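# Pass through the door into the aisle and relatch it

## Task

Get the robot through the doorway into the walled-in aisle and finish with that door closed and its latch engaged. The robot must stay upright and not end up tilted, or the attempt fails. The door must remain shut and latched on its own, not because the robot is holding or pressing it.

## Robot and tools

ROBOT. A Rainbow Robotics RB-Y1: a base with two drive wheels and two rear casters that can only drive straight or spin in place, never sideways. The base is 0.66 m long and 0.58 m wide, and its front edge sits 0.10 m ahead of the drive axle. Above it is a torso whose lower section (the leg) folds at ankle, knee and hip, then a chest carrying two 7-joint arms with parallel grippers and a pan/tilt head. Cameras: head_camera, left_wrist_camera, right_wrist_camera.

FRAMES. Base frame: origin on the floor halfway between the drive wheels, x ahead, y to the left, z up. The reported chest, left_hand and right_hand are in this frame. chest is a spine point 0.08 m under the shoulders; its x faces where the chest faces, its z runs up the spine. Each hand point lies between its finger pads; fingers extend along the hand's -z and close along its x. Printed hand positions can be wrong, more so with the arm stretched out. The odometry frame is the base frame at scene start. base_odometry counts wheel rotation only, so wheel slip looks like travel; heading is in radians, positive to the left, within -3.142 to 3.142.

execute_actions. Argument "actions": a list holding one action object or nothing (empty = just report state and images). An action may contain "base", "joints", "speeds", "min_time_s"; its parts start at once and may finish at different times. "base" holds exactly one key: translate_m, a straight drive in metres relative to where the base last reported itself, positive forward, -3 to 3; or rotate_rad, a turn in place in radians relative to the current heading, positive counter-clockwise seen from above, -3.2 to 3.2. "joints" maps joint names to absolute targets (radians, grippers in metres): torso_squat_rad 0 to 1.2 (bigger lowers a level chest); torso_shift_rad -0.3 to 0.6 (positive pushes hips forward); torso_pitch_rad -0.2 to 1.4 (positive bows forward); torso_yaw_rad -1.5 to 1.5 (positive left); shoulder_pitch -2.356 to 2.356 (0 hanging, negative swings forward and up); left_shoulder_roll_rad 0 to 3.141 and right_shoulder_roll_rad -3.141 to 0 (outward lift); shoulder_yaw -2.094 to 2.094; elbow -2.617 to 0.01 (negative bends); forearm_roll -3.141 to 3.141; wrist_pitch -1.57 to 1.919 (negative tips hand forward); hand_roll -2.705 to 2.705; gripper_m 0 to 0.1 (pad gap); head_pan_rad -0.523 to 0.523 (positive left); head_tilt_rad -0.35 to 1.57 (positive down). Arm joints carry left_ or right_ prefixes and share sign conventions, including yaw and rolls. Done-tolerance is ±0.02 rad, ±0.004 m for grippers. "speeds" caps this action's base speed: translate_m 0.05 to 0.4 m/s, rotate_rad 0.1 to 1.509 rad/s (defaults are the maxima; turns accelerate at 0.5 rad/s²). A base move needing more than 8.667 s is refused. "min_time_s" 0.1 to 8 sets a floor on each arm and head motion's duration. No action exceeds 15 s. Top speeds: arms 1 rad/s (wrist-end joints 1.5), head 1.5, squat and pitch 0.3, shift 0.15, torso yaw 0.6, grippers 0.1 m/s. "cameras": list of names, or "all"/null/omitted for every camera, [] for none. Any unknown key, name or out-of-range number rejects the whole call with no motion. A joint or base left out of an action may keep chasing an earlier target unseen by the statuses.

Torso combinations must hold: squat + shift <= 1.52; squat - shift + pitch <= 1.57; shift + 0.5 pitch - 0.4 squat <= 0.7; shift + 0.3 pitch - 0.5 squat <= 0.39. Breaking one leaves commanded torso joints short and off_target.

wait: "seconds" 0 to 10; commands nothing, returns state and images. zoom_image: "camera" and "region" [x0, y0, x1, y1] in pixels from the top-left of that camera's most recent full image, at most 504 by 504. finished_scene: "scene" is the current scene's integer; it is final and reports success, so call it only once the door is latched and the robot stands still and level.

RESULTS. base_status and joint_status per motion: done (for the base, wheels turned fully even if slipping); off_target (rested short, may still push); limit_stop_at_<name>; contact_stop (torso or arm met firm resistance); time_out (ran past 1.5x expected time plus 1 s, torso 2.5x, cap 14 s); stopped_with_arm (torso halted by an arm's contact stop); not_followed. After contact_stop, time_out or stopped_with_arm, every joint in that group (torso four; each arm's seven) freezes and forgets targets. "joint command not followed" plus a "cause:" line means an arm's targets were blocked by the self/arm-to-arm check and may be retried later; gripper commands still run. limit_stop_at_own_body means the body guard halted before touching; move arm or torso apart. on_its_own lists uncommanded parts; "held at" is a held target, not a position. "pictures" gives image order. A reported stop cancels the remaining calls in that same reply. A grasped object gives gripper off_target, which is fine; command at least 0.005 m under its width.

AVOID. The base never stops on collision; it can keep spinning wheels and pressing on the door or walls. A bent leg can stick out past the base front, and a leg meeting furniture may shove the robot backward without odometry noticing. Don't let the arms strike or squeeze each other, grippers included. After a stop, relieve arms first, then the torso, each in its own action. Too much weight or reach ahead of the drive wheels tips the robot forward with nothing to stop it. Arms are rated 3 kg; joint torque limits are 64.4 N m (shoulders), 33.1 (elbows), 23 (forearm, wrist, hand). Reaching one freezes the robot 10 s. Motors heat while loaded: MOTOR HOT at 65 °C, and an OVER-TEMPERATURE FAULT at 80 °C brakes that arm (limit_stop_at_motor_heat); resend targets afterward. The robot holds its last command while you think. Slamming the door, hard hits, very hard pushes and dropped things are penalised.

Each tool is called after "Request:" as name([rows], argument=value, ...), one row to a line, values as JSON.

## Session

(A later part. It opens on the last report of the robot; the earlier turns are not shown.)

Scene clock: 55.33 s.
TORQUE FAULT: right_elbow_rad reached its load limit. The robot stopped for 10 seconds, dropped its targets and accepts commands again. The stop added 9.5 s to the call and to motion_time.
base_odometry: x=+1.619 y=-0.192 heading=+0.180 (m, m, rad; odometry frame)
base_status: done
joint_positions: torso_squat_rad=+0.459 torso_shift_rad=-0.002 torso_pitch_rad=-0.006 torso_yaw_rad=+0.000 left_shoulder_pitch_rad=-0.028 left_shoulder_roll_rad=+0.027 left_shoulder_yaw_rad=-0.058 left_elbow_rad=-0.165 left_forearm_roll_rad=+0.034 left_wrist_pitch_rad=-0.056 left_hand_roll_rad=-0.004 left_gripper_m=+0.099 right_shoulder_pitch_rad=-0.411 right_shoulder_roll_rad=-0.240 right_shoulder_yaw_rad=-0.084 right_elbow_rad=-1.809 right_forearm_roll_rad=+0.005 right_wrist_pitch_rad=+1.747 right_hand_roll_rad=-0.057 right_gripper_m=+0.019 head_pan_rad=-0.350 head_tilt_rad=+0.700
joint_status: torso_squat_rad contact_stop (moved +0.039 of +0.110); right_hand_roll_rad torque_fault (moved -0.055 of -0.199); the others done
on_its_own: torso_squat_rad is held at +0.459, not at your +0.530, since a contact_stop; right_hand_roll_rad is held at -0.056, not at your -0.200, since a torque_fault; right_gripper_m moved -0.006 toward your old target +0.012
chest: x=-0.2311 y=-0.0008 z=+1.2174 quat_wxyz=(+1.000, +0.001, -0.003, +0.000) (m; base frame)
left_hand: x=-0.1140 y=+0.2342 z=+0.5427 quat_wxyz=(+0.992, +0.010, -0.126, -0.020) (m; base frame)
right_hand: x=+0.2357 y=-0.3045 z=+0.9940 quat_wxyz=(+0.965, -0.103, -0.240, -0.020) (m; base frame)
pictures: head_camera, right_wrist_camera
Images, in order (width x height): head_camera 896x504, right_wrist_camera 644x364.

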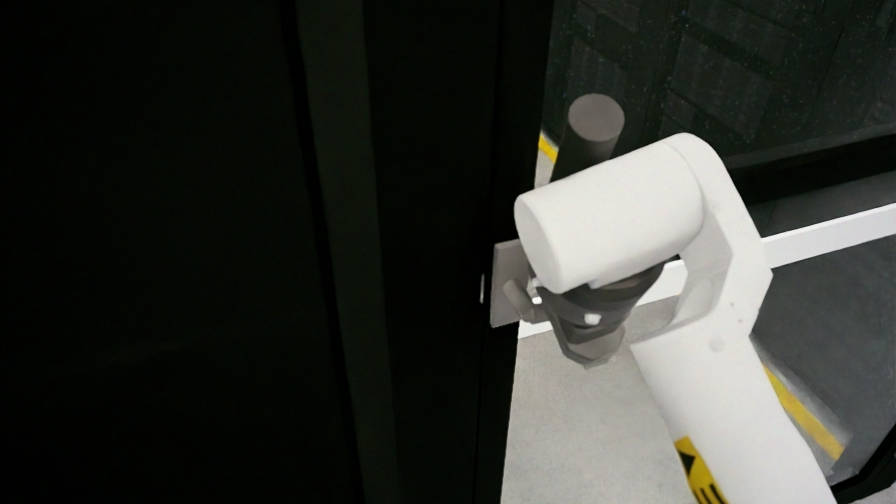

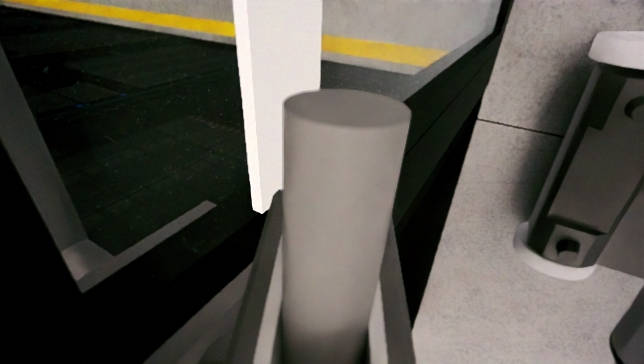

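Request:
execute_actions([
  {"joints":{"right_gripper_m":0.05}},
], cameras=[])

Request:
execute_actions([
  {"joints":{"right_shoulder_pitch_rad":-0.4,"right_shoulder_roll_rad":-0.27,"right_shoulder_yaw_rad":-0.08,"right_elbow_rad":-1.8,"right_forearm_roll_rad":0,"right_wrist_pitch_rad":1.75,"right_hand_roll_rad":-0.1},"min_time_s":0.6},
], cameras=["right_wrist_camera"])

Request:
execute_actions([
  {"joints":{"torso_squat_rad":0.53,"torso_shift_rad":0,"torso_pitch_rad":0}},
], cameras=["head_camera","right_wrist_camera"])

Scene clock: 56.57 s.
base_odometry: x=+1.619 y=-0.192 heading=+0.180 (m, m, rad; odometry frame)
base_status: not commanded
joint_positions: torso_squat_rad=+0.459 torso_shift_rad=-0.002 torso_pitch_rad=-0.006 torso_yaw_rad=+0.000 left_shoulder_pitch_rad=-0.028 left_shoulder_roll_rad=+0.027 left_shoulder_yaw_rad=-0.058 left_elbow_rad=-0.165 left_forearm_roll_rad=+0.034 left_wrist_pitch_rad=-0.056 left_hand_roll_rad=-0.004 left_gripper_m=+0.099 right_shoulder_pitch_rad=-0.411 right_shoulder_roll_rad=-0.239 right_shoulder_yaw_rad=-0.083 right_elbow_rad=-1.809 right_forearm_roll_rad=+0.005 right_wrist_pitch_rad=+1.748 right_hand_roll_rad=-0.056 right_gripper_m=+0.050 head_pan_rad=-0.350 head_tilt_rad=+0.700
joint_status: all done
on_its_own: torso_squat_rad is held at +0.459, not at your +0.530, since a contact_stop; right_hand_roll_rad is held at -0.056, not at your -0.200, since a torque_fault
chest: x=-0.2311 y=-0.0008 z=+1.2174 quat_wxyz=(+1.000, +0.001, -0.003, +0.000) (m; base frame)
left_hand: x=-0.1140 y=+0.2342 z=+0.5427 quat_wxyz=(+0.992, +0.010, -0.126, -0.020) (m; base frame)
right_hand: x=+0.2352 y=-0.3043 z=+0.9935 quat_wxyz=(+0.965, -0.103, -0.239, -0.020) (m; base frame)
pictures: none
No camera images: the call's "cameras" was empty. Leave "cameras" out to get every camera's image.

Scene clock: 57.47 s.
base_odometry: x=+1.619 y=-0.192 heading=+0.180 (m, m, rad; odometry frame)
base_status: not commanded
joint_positions: torso_squat_rad=+0.459 torso_shift_rad=-0.002 torso_pitch_rad=-0.006 torso_yaw_rad=+0.000 left_shoulder_pitch_rad=-0.028 left_shoulder_roll_rad=+0.027 left_shoulder_yaw_rad=-0.058 left_elbow_rad=-0.165 left_forearm_roll_rad=+0.034 left_wrist_pitch_rad=-0.056 left_hand_roll_rad=-0.004 left_gripper_m=+0.099 right_shoulder_pitch_rad=-0.402 right_shoulder_roll_rad=-0.270 right_shoulder_yaw_rad=-0.081 right_elbow_rad=-1.802 right_forearm_roll_rad=+0.000 right_wrist_pitch_rad=+1.750 right_hand_roll_rad=-0.100 right_gripper_m=+0.050 head_pan_rad=-0.350 head_tilt_rad=+0.700
joint_status: all done
on_its_own: torso_squat_rad is held at +0.459, not at your +0.530, since a contact_stop
chest: x=-0.2311 y=-0.0008 z=+1.2174 quat_wxyz=(+1.000, +0.001, -0.003, +0.000) (m; base frame)
left_hand: x=-0.1141 y=+0.2342 z=+0.5427 quat_wxyz=(+0.992, +0.010, -0.126, -0.020) (m; base frame)
right_hand: x=+0.2317 y=-0.3184 z=+0.9910 quat_wxyz=(+0.965, -0.112, -0.234, -0.042) (m; base frame)
pictures: right_wrist_camera
Images, in order (width x height): right_wrist_camera 644x364.

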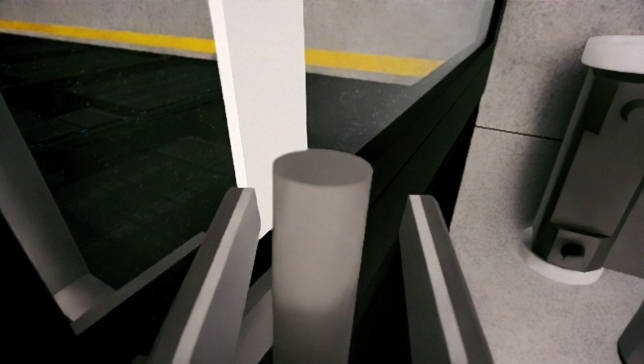

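Scene clock: 58.47 s.
base_odometry: x=+1.619 y=-0.192 heading=+0.180 (m, m, rad; odometry frame)
base_status: not commanded
joint_positions: torso_squat_rad=+0.530 torso_shift_rad=-0.001 torso_pitch_rad=-0.002 torso_yaw_rad=-0.001 left_shoulder_pitch_rad=-0.028 left_shoulder_roll_rad=+0.027 left_shoulder_yaw_rad=-0.058 left_elbow_rad=-0.165 left_forearm_roll_rad=+0.034 left_wrist_pitch_rad=-0.056 left_hand_roll_rad=-0.004 left_gripper_m=+0.099 right_shoulder_pitch_rad=-0.401 right_shoulder_roll_rad=-0.274 right_shoulder_yaw_rad=-0.083 right_elbow_rad=-1.802 right_forearm_roll_rad=+0.002 right_wrist_pitch_rad=+1.750 right_hand_roll_rad=-0.100 right_gripper_m=+0.050 head_pan_rad=-0.350 head_tilt_rad=+0.700
joint_status: all done
chest: x=-0.2291 y=-0.0010 z=+1.1938 quat_wxyz=(+1.000, +0.001, -0.001, +0.000) (m; base frame)
left_hand: x=-0.1146 y=+0.2341 z=+0.5187 quat_wxyz=(+0.992, +0.010, -0.124, -0.020) (m; base frame)
right_hand: x=+0.2324 y=-0.3215 z=+0.9663 quat_wxyz=(+0.965, -0.114, -0.232, -0.044) (m; base frame)
pictures: head_camera, right_wrist_camera
Images, in order (width x height): head_camera 896x504, right_wrist_camera 644x364.

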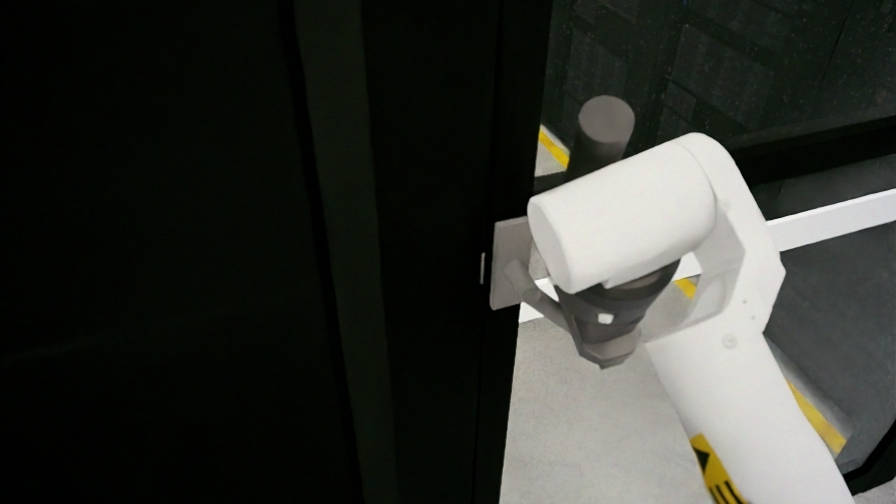

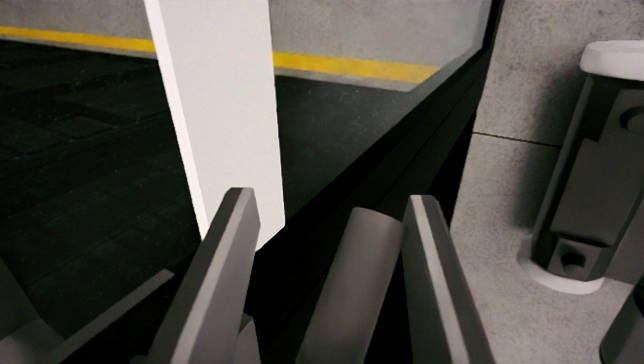

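Request:
execute_actions([
  {"joints":{"torso_squat_rad":0.552,"right_shoulder_roll_rad":-0.255}},
], cameras=["right_wrist_camera"])

Request:
execute_actions([
  {"base":{"translate_m":-0.03},"speeds":{"translate_m":0.05}},
], cameras=["head_camera","right_wrist_camera"])

Scene clock: 59.67 s.
base_odometry: x=+1.619 y=-0.192 heading=+0.180 (m, m, rad; odometry frame)
base_status: not commanded
joint_positions: torso_squat_rad=+0.541 torso_shift_rad=-0.002 torso_pitch_rad=-0.005 torso_yaw_rad=-0.002 left_shoulder_pitch_rad=-0.028 left_shoulder_roll_rad=+0.027 left_shoulder_yaw_rad=-0.058 left_elbow_rad=-0.165 left_forearm_roll_rad=+0.034 left_wrist_pitch_rad=-0.056 left_hand_roll_rad=-0.004 left_gripper_m=+0.099 right_shoulder_pitch_rad=-0.404 right_shoulder_roll_rad=-0.270 right_shoulder_yaw_rad=-0.091 right_elbow_rad=-1.807 right_forearm_roll_rad=+0.006 right_wrist_pitch_rad=+1.751 right_hand_roll_rad=-0.100 right_gripper_m=+0.050 head_pan_rad=-0.350 head_tilt_rad=+0.700
joint_status: right_shoulder_roll_rad contact_stop (moved +0.004 of +0.019); the others done
chest: x=-0.2309 y=-0.0011 z=+1.1901 quat_wxyz=(+1.000, +0.001, -0.003, -0.001) (m; base frame)
left_hand: x=-0.1139 y=+0.2340 z=+0.5155 quat_wxyz=(+0.992, +0.010, -0.126, -0.021) (m; base frame)
right_hand: x=+0.2316 y=-0.3232 z=+0.9665 quat_wxyz=(+0.964, -0.113, -0.237, -0.049) (m; base frame)
pictures: right_wrist_camera
Images, in order (width x height): right_wrist_camera 644x364.

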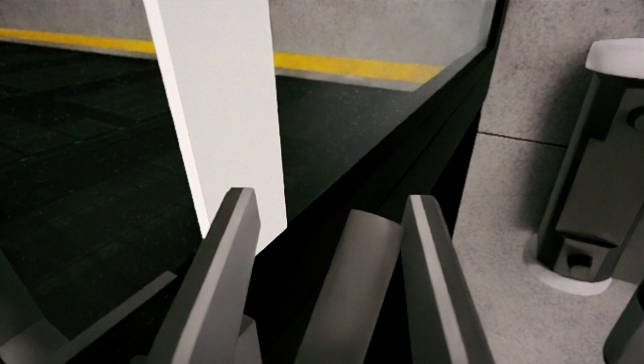

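not run: a stop came earlier in this reply.

At the stop already.

Request:
execute_actions([
  {"base":{"translate_m":-0.04},"speeds":{"translate_m":0.05},"joints":{"torso_squat_rad":0.527}},
], cameras=["head_camera","right_wrist_camera"])

Scene clock: 61.23 s.
base_odometry: x=+1.579 y=-0.199 heading=+0.180 (m, m, rad; odometry frame)
base_status: done
joint_positions: torso_squat_rad=+0.527 torso_shift_rad=-0.002 torso_pitch_rad=-0.004 torso_yaw_rad=-0.002 left_shoulder_pitch_rad=-0.028 left_shoulder_roll_rad=+0.027 left_shoulder_yaw_rad=-0.058 left_elbow_rad=-0.165 left_forearm_roll_rad=+0.034 left_wrist_pitch_rad=-0.056 left_hand_roll_rad=-0.004 left_gripper_m=+0.099 right_shoulder_pitch_rad=-0.405 right_shoulder_roll_rad=-0.269 right_shoulder_yaw_rad=-0.089 right_elbow_rad=-1.807 right_forearm_roll_rad=+0.005 right_wrist_pitch_rad=+1.749 right_hand_roll_rad=-0.100 right_gripper_m=+0.051 head_pan_rad=-0.350 head_tilt_rad=+0.700
joint_status: all done
chest: x=-0.2303 y=-0.0011 z=+1.1950 quat_wxyz=(+1.000, +0.001, -0.002, -0.001) (m; base frame)
left_hand: x=-0.1141 y=+0.2341 z=+0.5201 quat_wxyz=(+0.992, +0.010, -0.125, -0.020) (m; base frame)
right_hand: x=+0.2332 y=-0.3215 z=+0.9716 quat_wxyz=(+0.964, -0.112, -0.238, -0.048) (m; base frame)
pictures: head_camera, right_wrist_camera
Images, in order (width x height): head_camera 896x504, right_wrist_camera 644x364.

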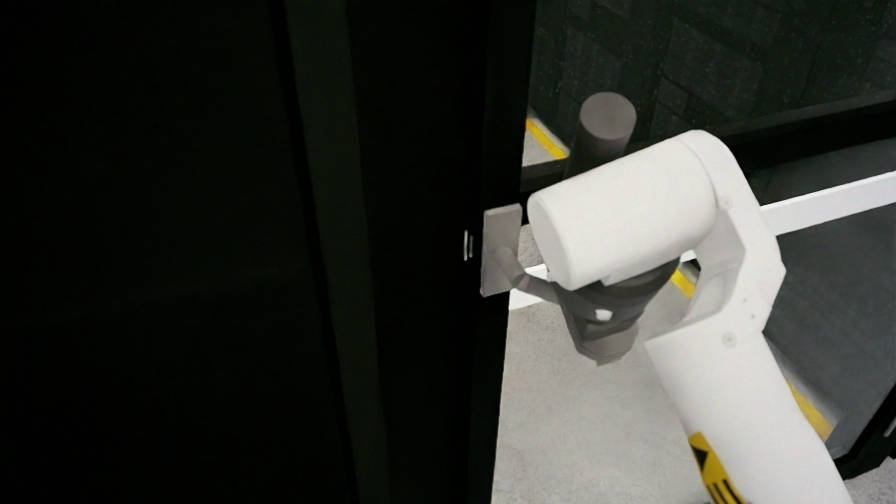

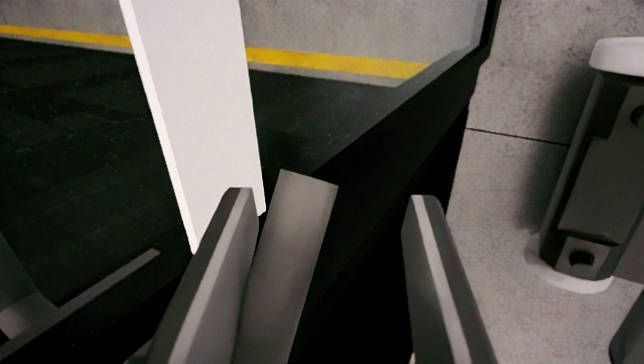

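Opening. Continue, then let the lever rise.

Request:
execute_actions([
  {"base":{"translate_m":-0.05},"speeds":{"translate_m":0.05}},
], cameras=["head_camera"])

Request:
execute_actions([
  {"base":{"translate_m":-0.12},"speeds":{"translate_m":0.08},"joints":{"torso_squat_rad":0.43,"torso_yaw_rad":-0.04,"right_gripper_m":0.06}},
], cameras=["head_camera","right_wrist_camera"])

Scene clock: 63.17 s.
base_odometry: x=+1.530 y=-0.208 heading=+0.179 (m, m, rad; odometry frame)
base_status: done
joint_positions: torso_squat_rad=+0.527 torso_shift_rad=-0.002 torso_pitch_rad=-0.004 torso_yaw_rad=-0.002 left_shoulder_pitch_rad=-0.028 left_shoulder_roll_rad=+0.027 left_shoulder_yaw_rad=-0.058 left_elbow_rad=-0.165 left_forearm_roll_rad=+0.034 left_wrist_pitch_rad=-0.056 left_hand_roll_rad=-0.004 left_gripper_m=+0.099 right_shoulder_pitch_rad=-0.405 right_shoulder_roll_rad=-0.269 right_shoulder_yaw_rad=-0.090 right_elbow_rad=-1.806 right_forearm_roll_rad=+0.006 right_wrist_pitch_rad=+1.749 right_hand_roll_rad=-0.100 right_gripper_m=+0.051 head_pan_rad=-0.350 head_tilt_rad=+0.700
joint_status: not commanded
chest: x=-0.2302 y=-0.0011 z=+1.1950 quat_wxyz=(+1.000, +0.001, -0.002, -0.001) (m; base frame)
left_hand: x=-0.1141 y=+0.2341 z=+0.5201 quat_wxyz=(+0.992, +0.010, -0.125, -0.021) (m; base frame)
right_hand: x=+0.2329 y=-0.3219 z=+0.9712 quat_wxyz=(+0.964, -0.112, -0.238, -0.048) (m; base frame)
pictures: head_camera
Images, in order (width x height): head_camera 896x504.

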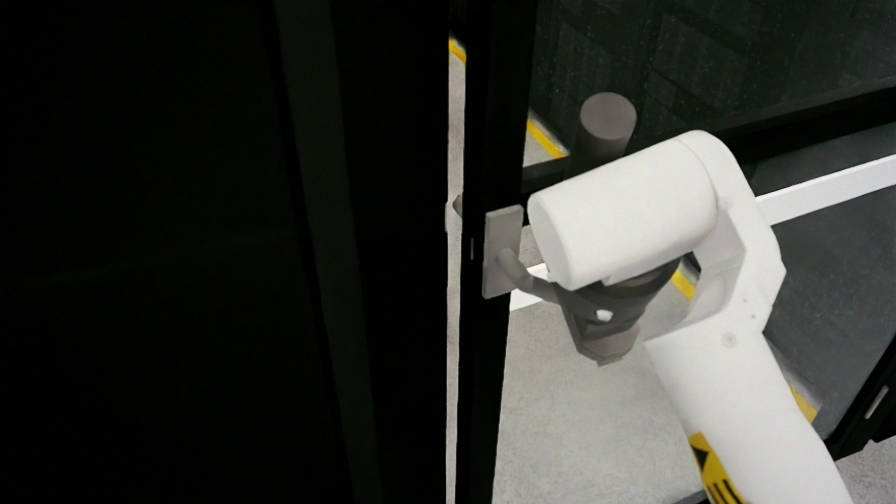

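Scene clock: 65.30 s.
base_odometry: x=+1.413 y=-0.229 heading=+0.179 (m, m, rad; odometry frame)
base_status: done
joint_positions: torso_squat_rad=+0.430 torso_shift_rad=-0.002 torso_pitch_rad=-0.004 torso_yaw_rad=-0.040 left_shoulder_pitch_rad=-0.028 left_shoulder_roll_rad=+0.027 left_shoulder_yaw_rad=-0.058 left_elbow_rad=-0.165 left_forearm_roll_rad=+0.034 left_wrist_pitch_rad=-0.056 left_hand_roll_rad=-0.004 left_gripper_m=+0.099 right_shoulder_pitch_rad=-0.405 right_shoulder_roll_rad=-0.267 right_shoulder_yaw_rad=-0.089 right_elbow_rad=-1.806 right_forearm_roll_rad=+0.005 right_wrist_pitch_rad=+1.749 right_hand_roll_rad=-0.100 right_gripper_m=+0.061 head_pan_rad=-0.350 head_tilt_rad=+0.700
joint_status: all done
chest: x=-0.2303 y=-0.0010 z=+1.2262 quat_wxyz=(+1.000, +0.001, -0.002, -0.020) (m; base frame)
left_hand: x=-0.1054 y=+0.2297 z=+0.5514 quat_wxyz=(+0.991, +0.007, -0.125, -0.039) (m; base frame)
right_hand: x=+0.2205 y=-0.3380 z=+1.0022 quat_wxyz=(+0.963, -0.116, -0.235, -0.065) (m; base frame)
pictures: head_camera, right_wrist_camera
Images, in order (width x height): head_camera 896x504, right_wrist_camera 644x364.

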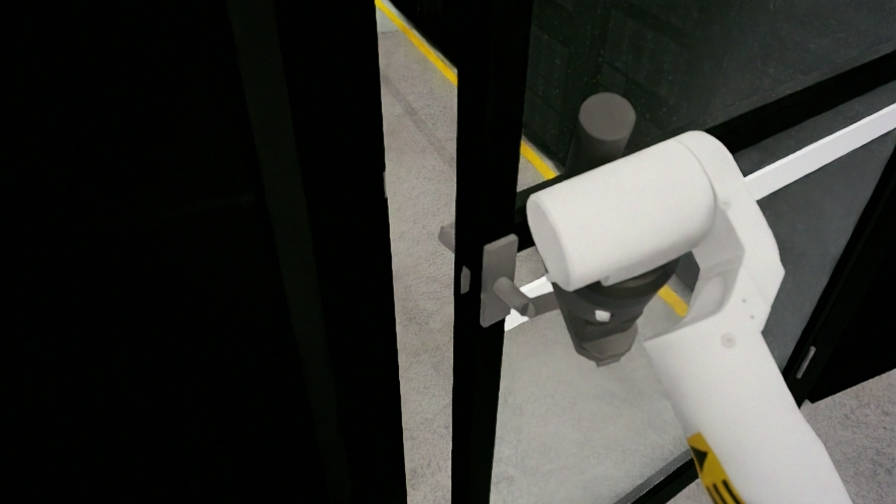

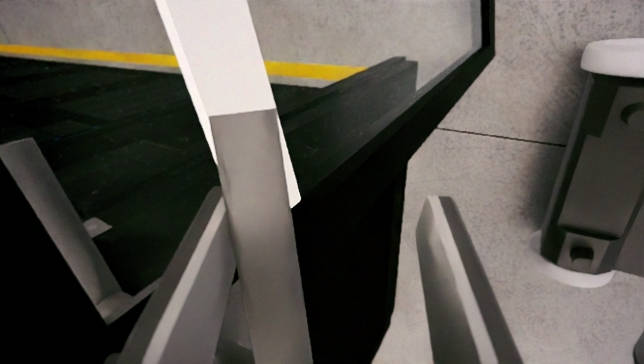

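Request:
execute_actions([
  {"base":{"translate_m":-0.1},"speeds":{"translate_m":0.06},"joints":{"torso_yaw_rad":-0.15,"right_hand_roll_rad":0.3},"min_time_s":1.8},
], cameras=["head_camera","right_wrist_camera"])

Scene clock: 68.43 s.
base_odometry: x=+1.314 y=-0.247 heading=+0.180 (m, m, rad; odometry frame)
base_status: done
joint_positions: torso_squat_rad=+0.430 torso_shift_rad=-0.002 torso_pitch_rad=-0.004 torso_yaw_rad=-0.150 left_shoulder_pitch_rad=-0.028 left_shoulder_roll_rad=+0.027 left_shoulder_yaw_rad=-0.058 left_elbow_rad=-0.165 left_forearm_roll_rad=+0.034 left_wrist_pitch_rad=-0.056 left_hand_roll_rad=-0.004 left_gripper_m=+0.099 right_shoulder_pitch_rad=-0.403 right_shoulder_roll_rad=-0.267 right_shoulder_yaw_rad=-0.088 right_elbow_rad=-1.806 right_forearm_roll_rad=+0.005 right_wrist_pitch_rad=+1.750 right_hand_roll_rad=+0.300 right_gripper_m=+0.060 head_pan_rad=-0.350 head_tilt_rad=+0.700
joint_status: all done
chest: x=-0.2304 y=-0.0010 z=+1.2262 quat_wxyz=(+0.997, +0.001, -0.002, -0.075) (m; base frame)
left_hand: x=-0.0809 y=+0.2148 z=+0.5515 quat_wxyz=(+0.988, +0.001, -0.126, -0.094) (m; base frame)
right_hand: x=+0.1797 y=-0.3852 z=+1.0007 quat_wxyz=(+0.963, -0.171, -0.197, +0.074) (m; base frame)
pictures: head_camera, right_wrist_camera
Images, in order (width x height): head_camera 896x504, right_wrist_camera 644x364.

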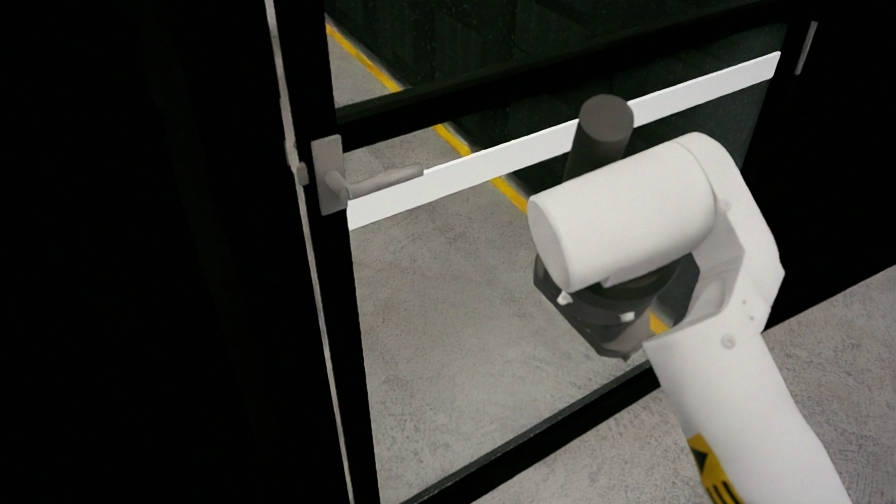

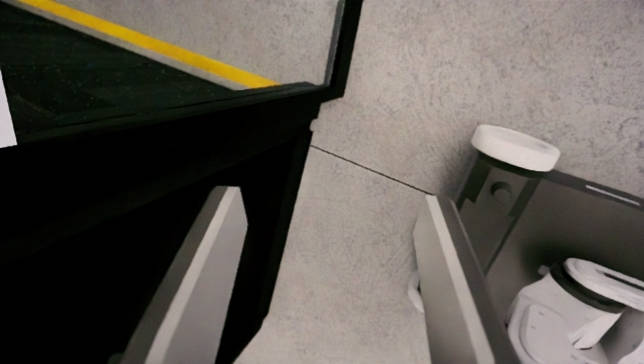

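Request:
execute_actions([
  {"joints":{"torso_yaw_rad":0,"torso_squat_rad":0.05,"torso_shift_rad":0,"torso_pitch_rad":0,"right_shoulder_pitch_rad":-0.4,"right_shoulder_roll_rad":-0.27,"right_shoulder_yaw_rad":-0.08,"right_elbow_rad":-1.8,"right_forearm_roll_rad":0,"right_wrist_pitch_rad":1.75,"right_hand_roll_rad":-0.1,"right_gripper_m":0.06,"left_shoulder_pitch_rad":0.2,"left_elbow_rad":-1.5,"left_shoulder_yaw_rad":-0.3,"left_gripper_m":0},"base":{"translate_m":0.12},"speeds":{"translate_m":0.07}},
], cameras=[])

Request:
execute_actions([
  {"base":{"translate_m":0.185},"speeds":{"translate_m":0.2}},
])

Scene clock: 72.07 s.
base_odometry: x=+1.432 y=-0.226 heading=+0.181 (m, m, rad; odometry frame)
base_status: done
joint_positions: torso_squat_rad=+0.050 torso_shift_rad=+0.000 torso_pitch_rad=+0.000 torso_yaw_rad=+0.000 left_shoulder_pitch_rad=+0.200 left_shoulder_roll_rad=+0.027 left_shoulder_yaw_rad=-0.300 left_elbow_rad=-1.500 left_forearm_roll_rad=+0.034 left_wrist_pitch_rad=-0.056 left_hand_roll_rad=-0.004 left_gripper_m=+0.000 right_shoulder_pitch_rad=-0.400 right_shoulder_roll_rad=-0.270 right_shoulder_yaw_rad=-0.080 right_elbow_rad=-1.800 right_forearm_roll_rad=+0.000 right_wrist_pitch_rad=+1.750 right_hand_roll_rad=-0.100 right_gripper_m=+0.060 head_pan_rad=-0.350 head_tilt_rad=+0.700
joint_status: all done
chest: x=-0.2279 y=-0.0011 z=+1.2891 quat_wxyz=(+1.000, +0.001, +0.000, +0.000) (m; base frame)
left_hand: x=+0.2019 y=+0.1083 z=+0.9501 quat_wxyz=(+0.772, -0.090, -0.625, -0.070) (m; base frame)
right_hand: x=+0.2328 y=-0.3187 z=+1.0584 quat_wxyz=(+0.966, -0.112, -0.229, -0.042) (m; base frame)
pictures: none
No camera images: the call's "cameras" was empty. Leave "cameras" out to get every camera's image.

Scene clock: 74.07 s.
base_odometry: x=+1.614 y=-0.192 heading=+0.182 (m, m, rad; odometry frame)
base_status: done
joint_positions: torso_squat_rad=+0.050 torso_shift_rad=+0.000 torso_pitch_rad=+0.000 torso_yaw_rad=+0.000 left_shoulder_pitch_rad=+0.200 left_shoulder_roll_rad=+0.027 left_shoulder_yaw_rad=-0.300 left_elbow_rad=-1.500 left_forearm_roll_rad=+0.034 left_wrist_pitch_rad=-0.056 left_hand_roll_rad=-0.004 left_gripper_m=+0.000 right_shoulder_pitch_rad=-0.400 right_shoulder_roll_rad=-0.270 right_shoulder_yaw_rad=-0.080 right_elbow_rad=-1.800 right_forearm_roll_rad=+0.000 right_wrist_pitch_rad=+1.750 right_hand_roll_rad=-0.100 right_gripper_m=+0.060 head_pan_rad=-0.350 head_tilt_rad=+0.700
joint_status: not commanded
chest: x=-0.2279 y=-0.0011 z=+1.2891 quat_wxyz=(+1.000, +0.001, +0.000, +0.000) (m; base frame)
left_hand: x=+0.2018 y=+0.1083 z=+0.9500 quat_wxyz=(+0.772, -0.090, -0.625, -0.070) (m; base frame)
right_hand: x=+0.2328 y=-0.3187 z=+1.0584 quat_wxyz=(+0.966, -0.112, -0.229, -0.042) (m; base frame)
pictures: head_camera, left_wrist_camera, right_wrist_camera
Images, in order (width x height): head_camera 896x504, left_wrist_camera 644x364, right_wrist_camera 644x364.

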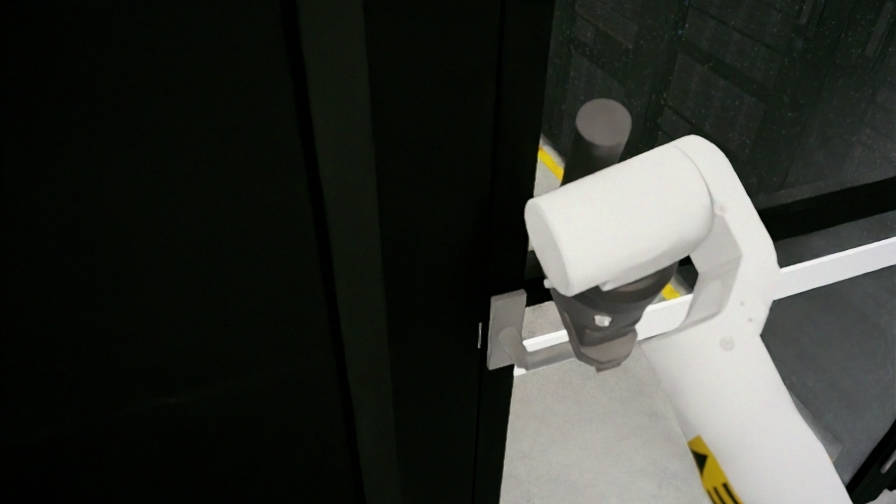

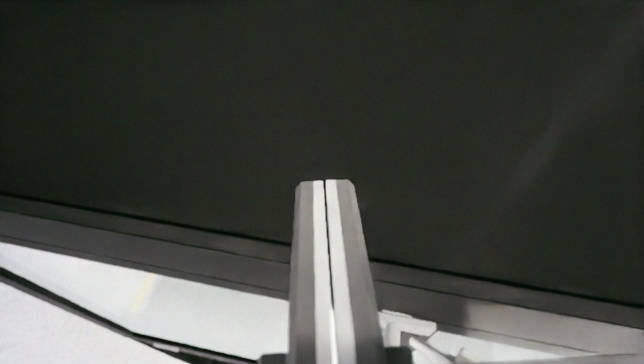

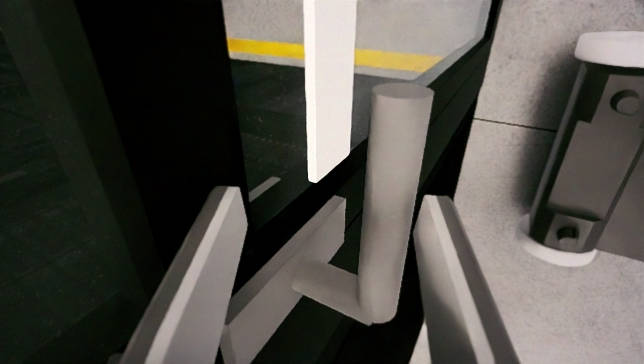

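Request:
execute_actions([
  {"joints":{"torso_squat_rad":0.42}},
], cameras=[])

Request:
execute_actions([
  {"joints":{"torso_squat_rad":0.52,"right_gripper_m":0.05}},
], cameras=["head_camera","right_wrist_camera"])

Request:
execute_actions([
  {"base":{"translate_m":-0.035},"speeds":{"translate_m":0.05}},
], cameras=["head_camera","right_wrist_camera"])

Scene clock: 76.30 s.
base_odometry: x=+1.614 y=-0.192 heading=+0.182 (m, m, rad; odometry frame)
base_status: not commanded
joint_positions: torso_squat_rad=+0.420 torso_shift_rad=+0.000 torso_pitch_rad=+0.000 torso_yaw_rad=+0.000 left_shoulder_pitch_rad=+0.200 left_shoulder_roll_rad=+0.027 left_shoulder_yaw_rad=-0.300 left_elbow_rad=-1.500 left_forearm_roll_rad=+0.034 left_wrist_pitch_rad=-0.056 left_hand_roll_rad=-0.004 left_gripper_m=+0.000 right_shoulder_pitch_rad=-0.400 right_shoulder_roll_rad=-0.270 right_shoulder_yaw_rad=-0.080 right_elbow_rad=-1.800 right_forearm_roll_rad=+0.000 right_wrist_pitch_rad=+1.750 right_hand_roll_rad=-0.100 right_gripper_m=+0.060 head_pan_rad=-0.350 head_tilt_rad=+0.700
joint_status: all done
chest: x=-0.2281 y=-0.0010 z=+1.2291 quat_wxyz=(+1.000, +0.001, +0.000, +0.000) (m; base frame)
left_hand: x=+0.2018 y=+0.1083 z=+0.8902 quat_wxyz=(+0.772, -0.090, -0.625, -0.070) (m; base frame)
right_hand: x=+0.2328 y=-0.3186 z=+0.9986 quat_wxyz=(+0.966, -0.112, -0.229, -0.042) (m; base frame)
pictures: none
No camera images: the call's "cameras" was empty. Leave "cameras" out to get every camera's image.

Scene clock: 77.40 s.
base_odometry: x=+1.614 y=-0.192 heading=+0.182 (m, m, rad; odometry frame)
base_status: not commanded
joint_positions: torso_squat_rad=+0.520 torso_shift_rad=-0.001 torso_pitch_rad=-0.001 torso_yaw_rad=+0.000 left_shoulder_pitch_rad=+0.200 left_shoulder_roll_rad=+0.027 left_shoulder_yaw_rad=-0.300 left_elbow_rad=-1.500 left_forearm_roll_rad=+0.034 left_wrist_pitch_rad=-0.056 left_hand_roll_rad=-0.004 left_gripper_m=+0.000 right_shoulder_pitch_rad=-0.401 right_shoulder_roll_rad=-0.272 right_shoulder_yaw_rad=-0.082 right_elbow_rad=-1.802 right_forearm_roll_rad=+0.001 right_wrist_pitch_rad=+1.750 right_hand_roll_rad=-0.100 right_gripper_m=+0.050 head_pan_rad=-0.350 head_tilt_rad=+0.700
joint_status: all done
chest: x=-0.2287 y=-0.0010 z=+1.1974 quat_wxyz=(+1.000, +0.001, -0.001, +0.000) (m; base frame)
left_hand: x=+0.2015 y=+0.1082 z=+0.8589 quat_wxyz=(+0.772, -0.091, -0.625, -0.070) (m; base frame)
right_hand: x=+0.2329 y=-0.3202 z=+0.9691 quat_wxyz=(+0.965, -0.113, -0.232, -0.043) (m; base frame)
pictures: head_camera, right_wrist_camera
Images, in order (width x height): head_camera 896x504, right_wrist_camera 644x364.

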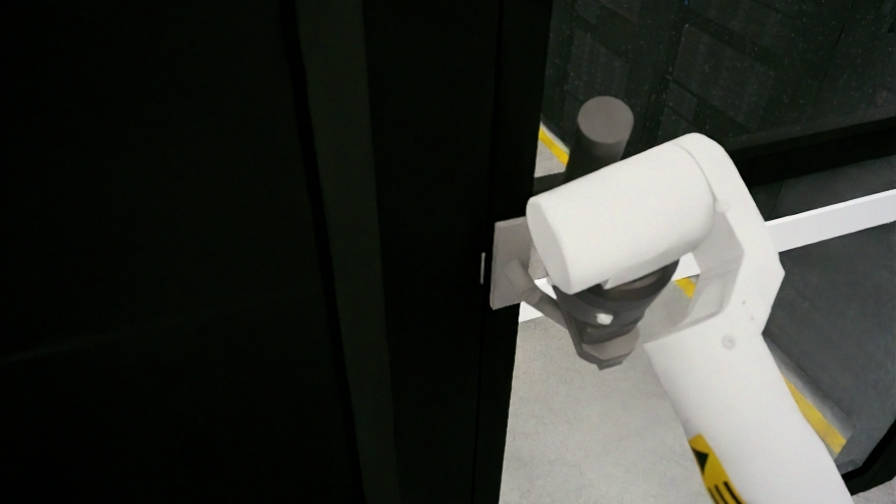

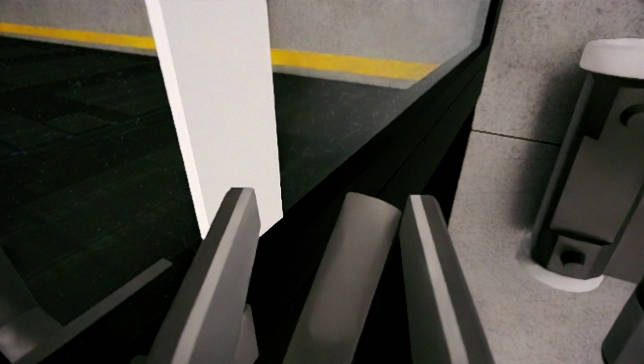

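Scene clock: 78.57 s.
base_odometry: x=+1.580 y=-0.199 heading=+0.182 (m, m, rad; odometry frame)
base_status: done
joint_positions: torso_squat_rad=+0.520 torso_shift_rad=+0.000 torso_pitch_rad=+0.000 torso_yaw_rad=+0.000 left_shoulder_pitch_rad=+0.200 left_shoulder_roll_rad=+0.027 left_shoulder_yaw_rad=-0.300 left_elbow_rad=-1.500 left_forearm_roll_rad=+0.034 left_wrist_pitch_rad=-0.056 left_hand_roll_rad=-0.004 left_gripper_m=+0.000 right_shoulder_pitch_rad=-0.402 right_shoulder_roll_rad=-0.272 right_shoulder_yaw_rad=-0.082 right_elbow_rad=-1.801 right_forearm_roll_rad=+0.001 right_wrist_pitch_rad=+1.749 right_hand_roll_rad=-0.100 right_gripper_m=+0.051 head_pan_rad=-0.350 head_tilt_rad=+0.700
joint_status: not commanded
chest: x=-0.2280 y=-0.0011 z=+1.1974 quat_wxyz=(+1.000, +0.001, +0.000, +0.000) (m; base frame)
left_hand: x=+0.2018 y=+0.1082 z=+0.8585 quat_wxyz=(+0.772, -0.090, -0.625, -0.070) (m; base frame)
right_hand: x=+0.2338 y=-0.3202 z=+0.9689 quat_wxyz=(+0.965, -0.113, -0.232, -0.043) (m; base frame)
pictures: head_camera, right_wrist_camera
Images, in order (width x height): head_camera 896x504, right_wrist_camera 644x364.

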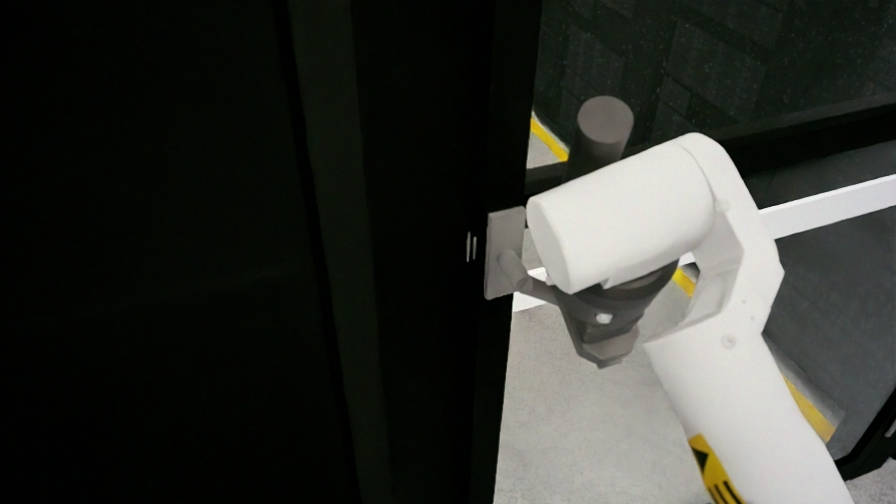

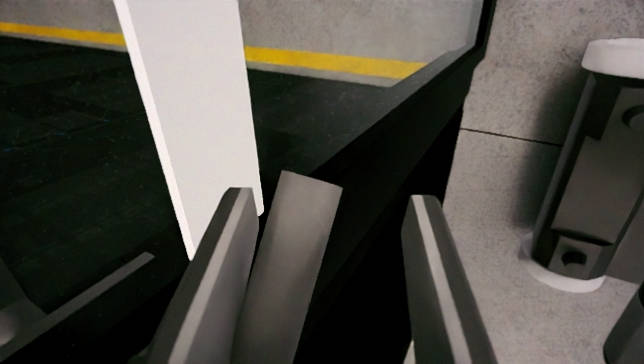

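Keep the lever partly depressed (deep hook) and pull straight.

Request:
execute_actions([
  {"base":{"translate_m":-0.2},"speeds":{"translate_m":0.08}},
], cameras=["head_camera","right_wrist_camera"])

Request:
execute_actions([
  {"base":{"translate_m":-0.1},"speeds":{"translate_m":0.08},"joints":{"torso_squat_rad":0.49,"right_hand_roll_rad":0.08},"min_time_s":1.4},
], cameras=["head_camera","right_wrist_camera"])

Scene clock: 81.87 s.
base_odometry: x=+1.383 y=-0.235 heading=+0.182 (m, m, rad; odometry frame)
base_status: done
joint_positions: torso_squat_rad=+0.520 torso_shift_rad=+0.000 torso_pitch_rad=+0.000 torso_yaw_rad=-0.001 left_shoulder_pitch_rad=+0.200 left_shoulder_roll_rad=+0.027 left_shoulder_yaw_rad=-0.300 left_elbow_rad=-1.500 left_forearm_roll_rad=+0.034 left_wrist_pitch_rad=-0.056 left_hand_roll_rad=-0.004 left_gripper_m=+0.000 right_shoulder_pitch_rad=-0.404 right_shoulder_roll_rad=-0.281 right_shoulder_yaw_rad=-0.088 right_elbow_rad=-1.803 right_forearm_roll_rad=+0.005 right_wrist_pitch_rad=+1.747 right_hand_roll_rad=-0.101 right_gripper_m=+0.053 head_pan_rad=-0.350 head_tilt_rad=+0.700
joint_status: not commanded
chest: x=-0.2281 y=-0.0018 z=+1.1974 quat_wxyz=(+1.000, +0.001, +0.000, -0.001) (m; base frame)
left_hand: x=+0.2020 y=+0.1074 z=+0.8587 quat_wxyz=(+0.772, -0.090, -0.625, -0.071) (m; base frame)
right_hand: x=+0.2345 y=-0.3276 z=+0.9723 quat_wxyz=(+0.963, -0.118, -0.236, -0.048) (m; base frame)
pictures: head_camera, right_wrist_camera
Images, in order (width x height): head_camera 896x504, right_wrist_camera 644x364.

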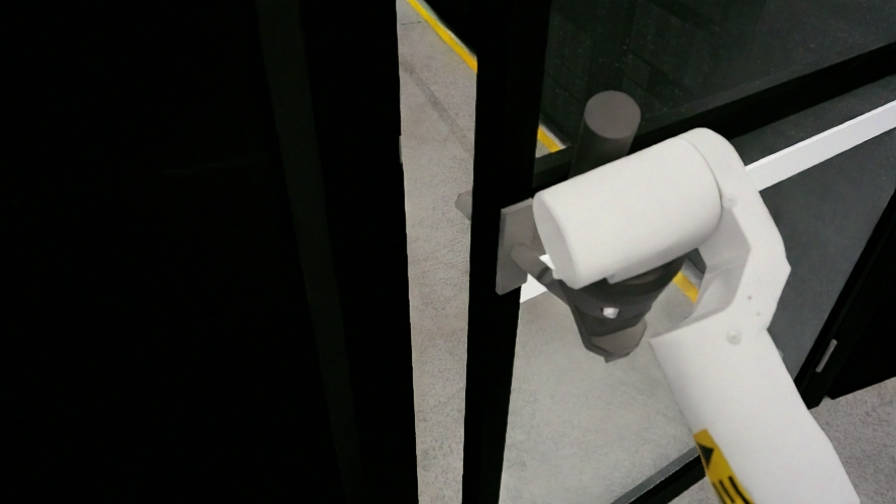

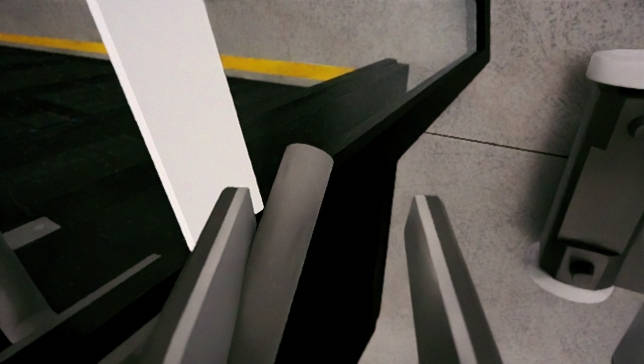

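Scene clock: 92.53 s.
TORQUE FAULT: right_forearm_roll_rad reached its load limit. The robot stopped for 10 seconds, dropped its targets and accepts commands again. The stop added 9.2 s to the call and to motion_time.
base_odometry: x=+1.337 y=-0.243 heading=+0.184 (m, m, rad; odometry frame)
base_status: translate_m torque_fault (by the wheels' count: -0.047 of -0.100)
joint_positions: torso_squat_rad=+0.490 torso_shift_rad=+0.000 torso_pitch_rad=-0.001 torso_yaw_rad=+0.000 left_shoulder_pitch_rad=+0.200 left_shoulder_roll_rad=+0.027 left_shoulder_yaw_rad=-0.300 left_elbow_rad=-1.500 left_forearm_roll_rad=+0.034 left_wrist_pitch_rad=-0.056 left_hand_roll_rad=-0.004 left_gripper_m=+0.000 right_shoulder_pitch_rad=-0.410 right_shoulder_roll_rad=-0.285 right_shoulder_yaw_rad=-0.091 right_elbow_rad=-1.807 right_forearm_roll_rad=+0.007 right_wrist_pitch_rad=+1.744 right_hand_roll_rad=-0.026 right_gripper_m=+0.052 head_pan_rad=-0.350 head_tilt_rad=+0.700
joint_status: right_hand_roll_rad torque_fault (moved +0.075 of +0.181); the others done
on_its_own: right_hand_roll_rad is held at -0.026, not at your +0.080, since a torque_fault
chest: x=-0.2282 y=-0.0010 z=+1.2075 quat_wxyz=(+1.000, +0.001, +0.000, +0.000) (m; base frame)
left_hand: x=+0.2017 y=+0.1082 z=+0.8688 quat_wxyz=(+0.772, -0.091, -0.625, -0.070) (m; base frame)
right_hand: x=+0.2376 y=-0.3282 z=+0.9882 quat_wxyz=(+0.963, -0.129, -0.238, -0.013) (m; base frame)
pictures: head_camera, right_wrist_camera
Images, in order (width x height): head_camera 896x504, right_wrist_camera 644x364.

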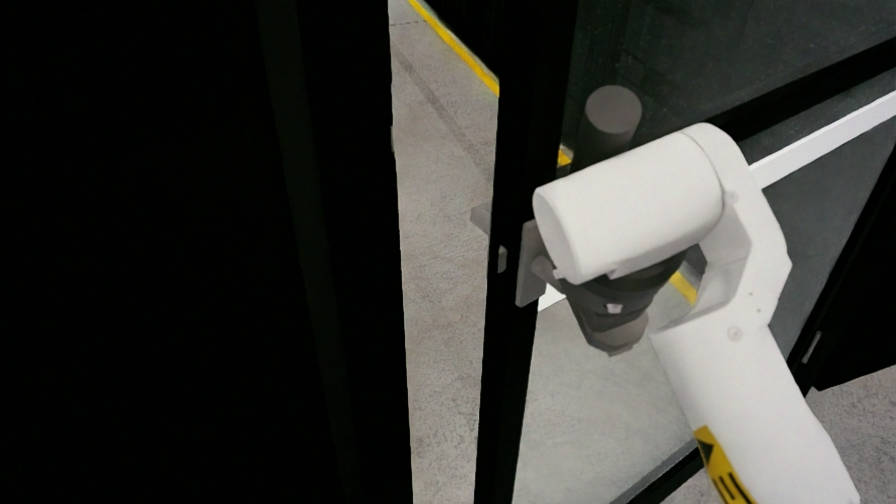

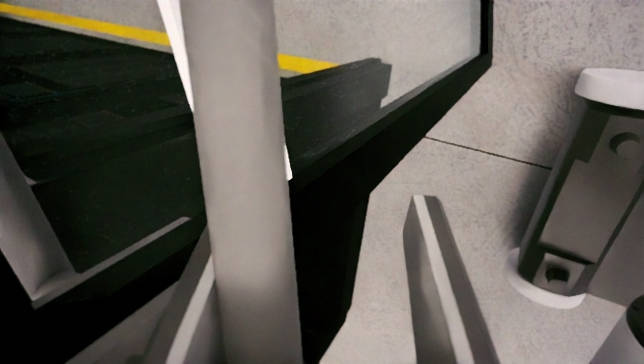

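Request:
execute_actions([
  {"joints":{"torso_yaw_rad":-0.08,"torso_squat_rad":0.47}},
], cameras=["head_camera","right_wrist_camera"])

Scene clock: 93.57 s.
base_odometry: x=+1.336 y=-0.243 heading=+0.184 (m, m, rad; odometry frame)
base_status: not commanded
joint_positions: torso_squat_rad=+0.470 torso_shift_rad=+0.000 torso_pitch_rad=+0.000 torso_yaw_rad=-0.080 left_shoulder_pitch_rad=+0.200 left_shoulder_roll_rad=+0.027 left_shoulder_yaw_rad=-0.300 left_elbow_rad=-1.500 left_forearm_roll_rad=+0.034 left_wrist_pitch_rad=-0.056 left_hand_roll_rad=-0.004 left_gripper_m=+0.000 right_shoulder_pitch_rad=-0.409 right_shoulder_roll_rad=-0.281 right_shoulder_yaw_rad=-0.087 right_elbow_rad=-1.806 right_forearm_roll_rad=+0.005 right_wrist_pitch_rad=+1.745 right_hand_roll_rad=-0.026 right_gripper_m=+0.051 head_pan_rad=-0.350 head_tilt_rad=+0.700
joint_status: all done
on_its_own: right_hand_roll_rad is held at -0.026, not at your +0.080, since a torque_fault
chest: x=-0.2280 y=-0.0008 z=+1.2140 quat_wxyz=(+0.999, +0.001, +0.000, -0.040) (m; base frame)
left_hand: x=+0.2091 y=+0.0739 z=+0.8750 quat_wxyz=(+0.769, -0.115, -0.621, -0.101) (m; base frame)
right_hand: x=+0.2097 y=-0.3606 z=+0.9920 quat_wxyz=(+0.962, -0.136, -0.230, -0.048) (m; base frame)
pictures: head_camera, right_wrist_camera
Images, in order (width x height): head_camera 896x504, right_wrist_camera 644x364.

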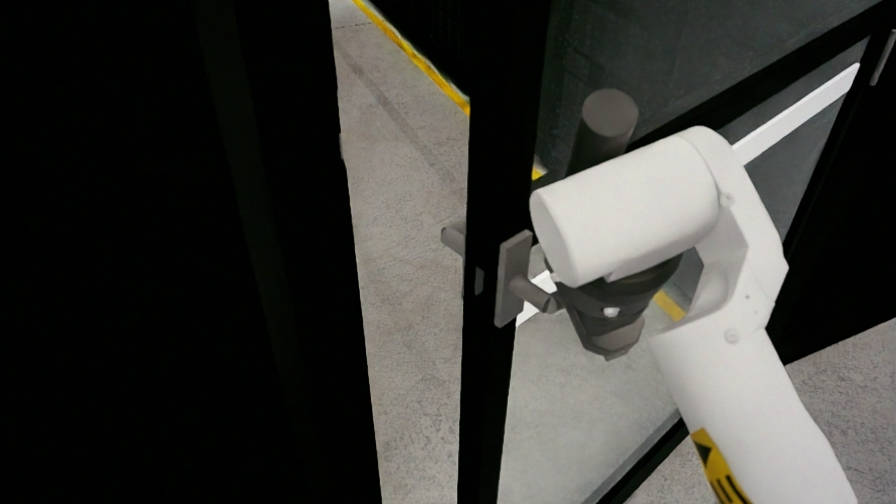

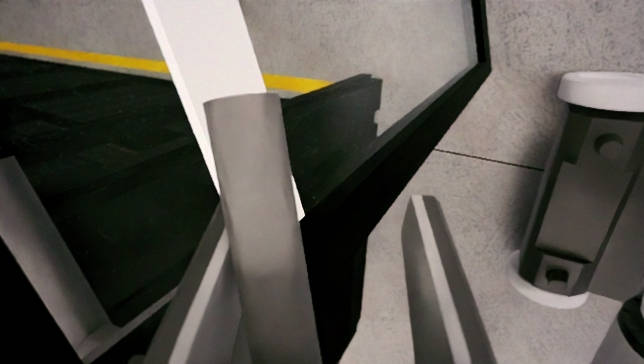

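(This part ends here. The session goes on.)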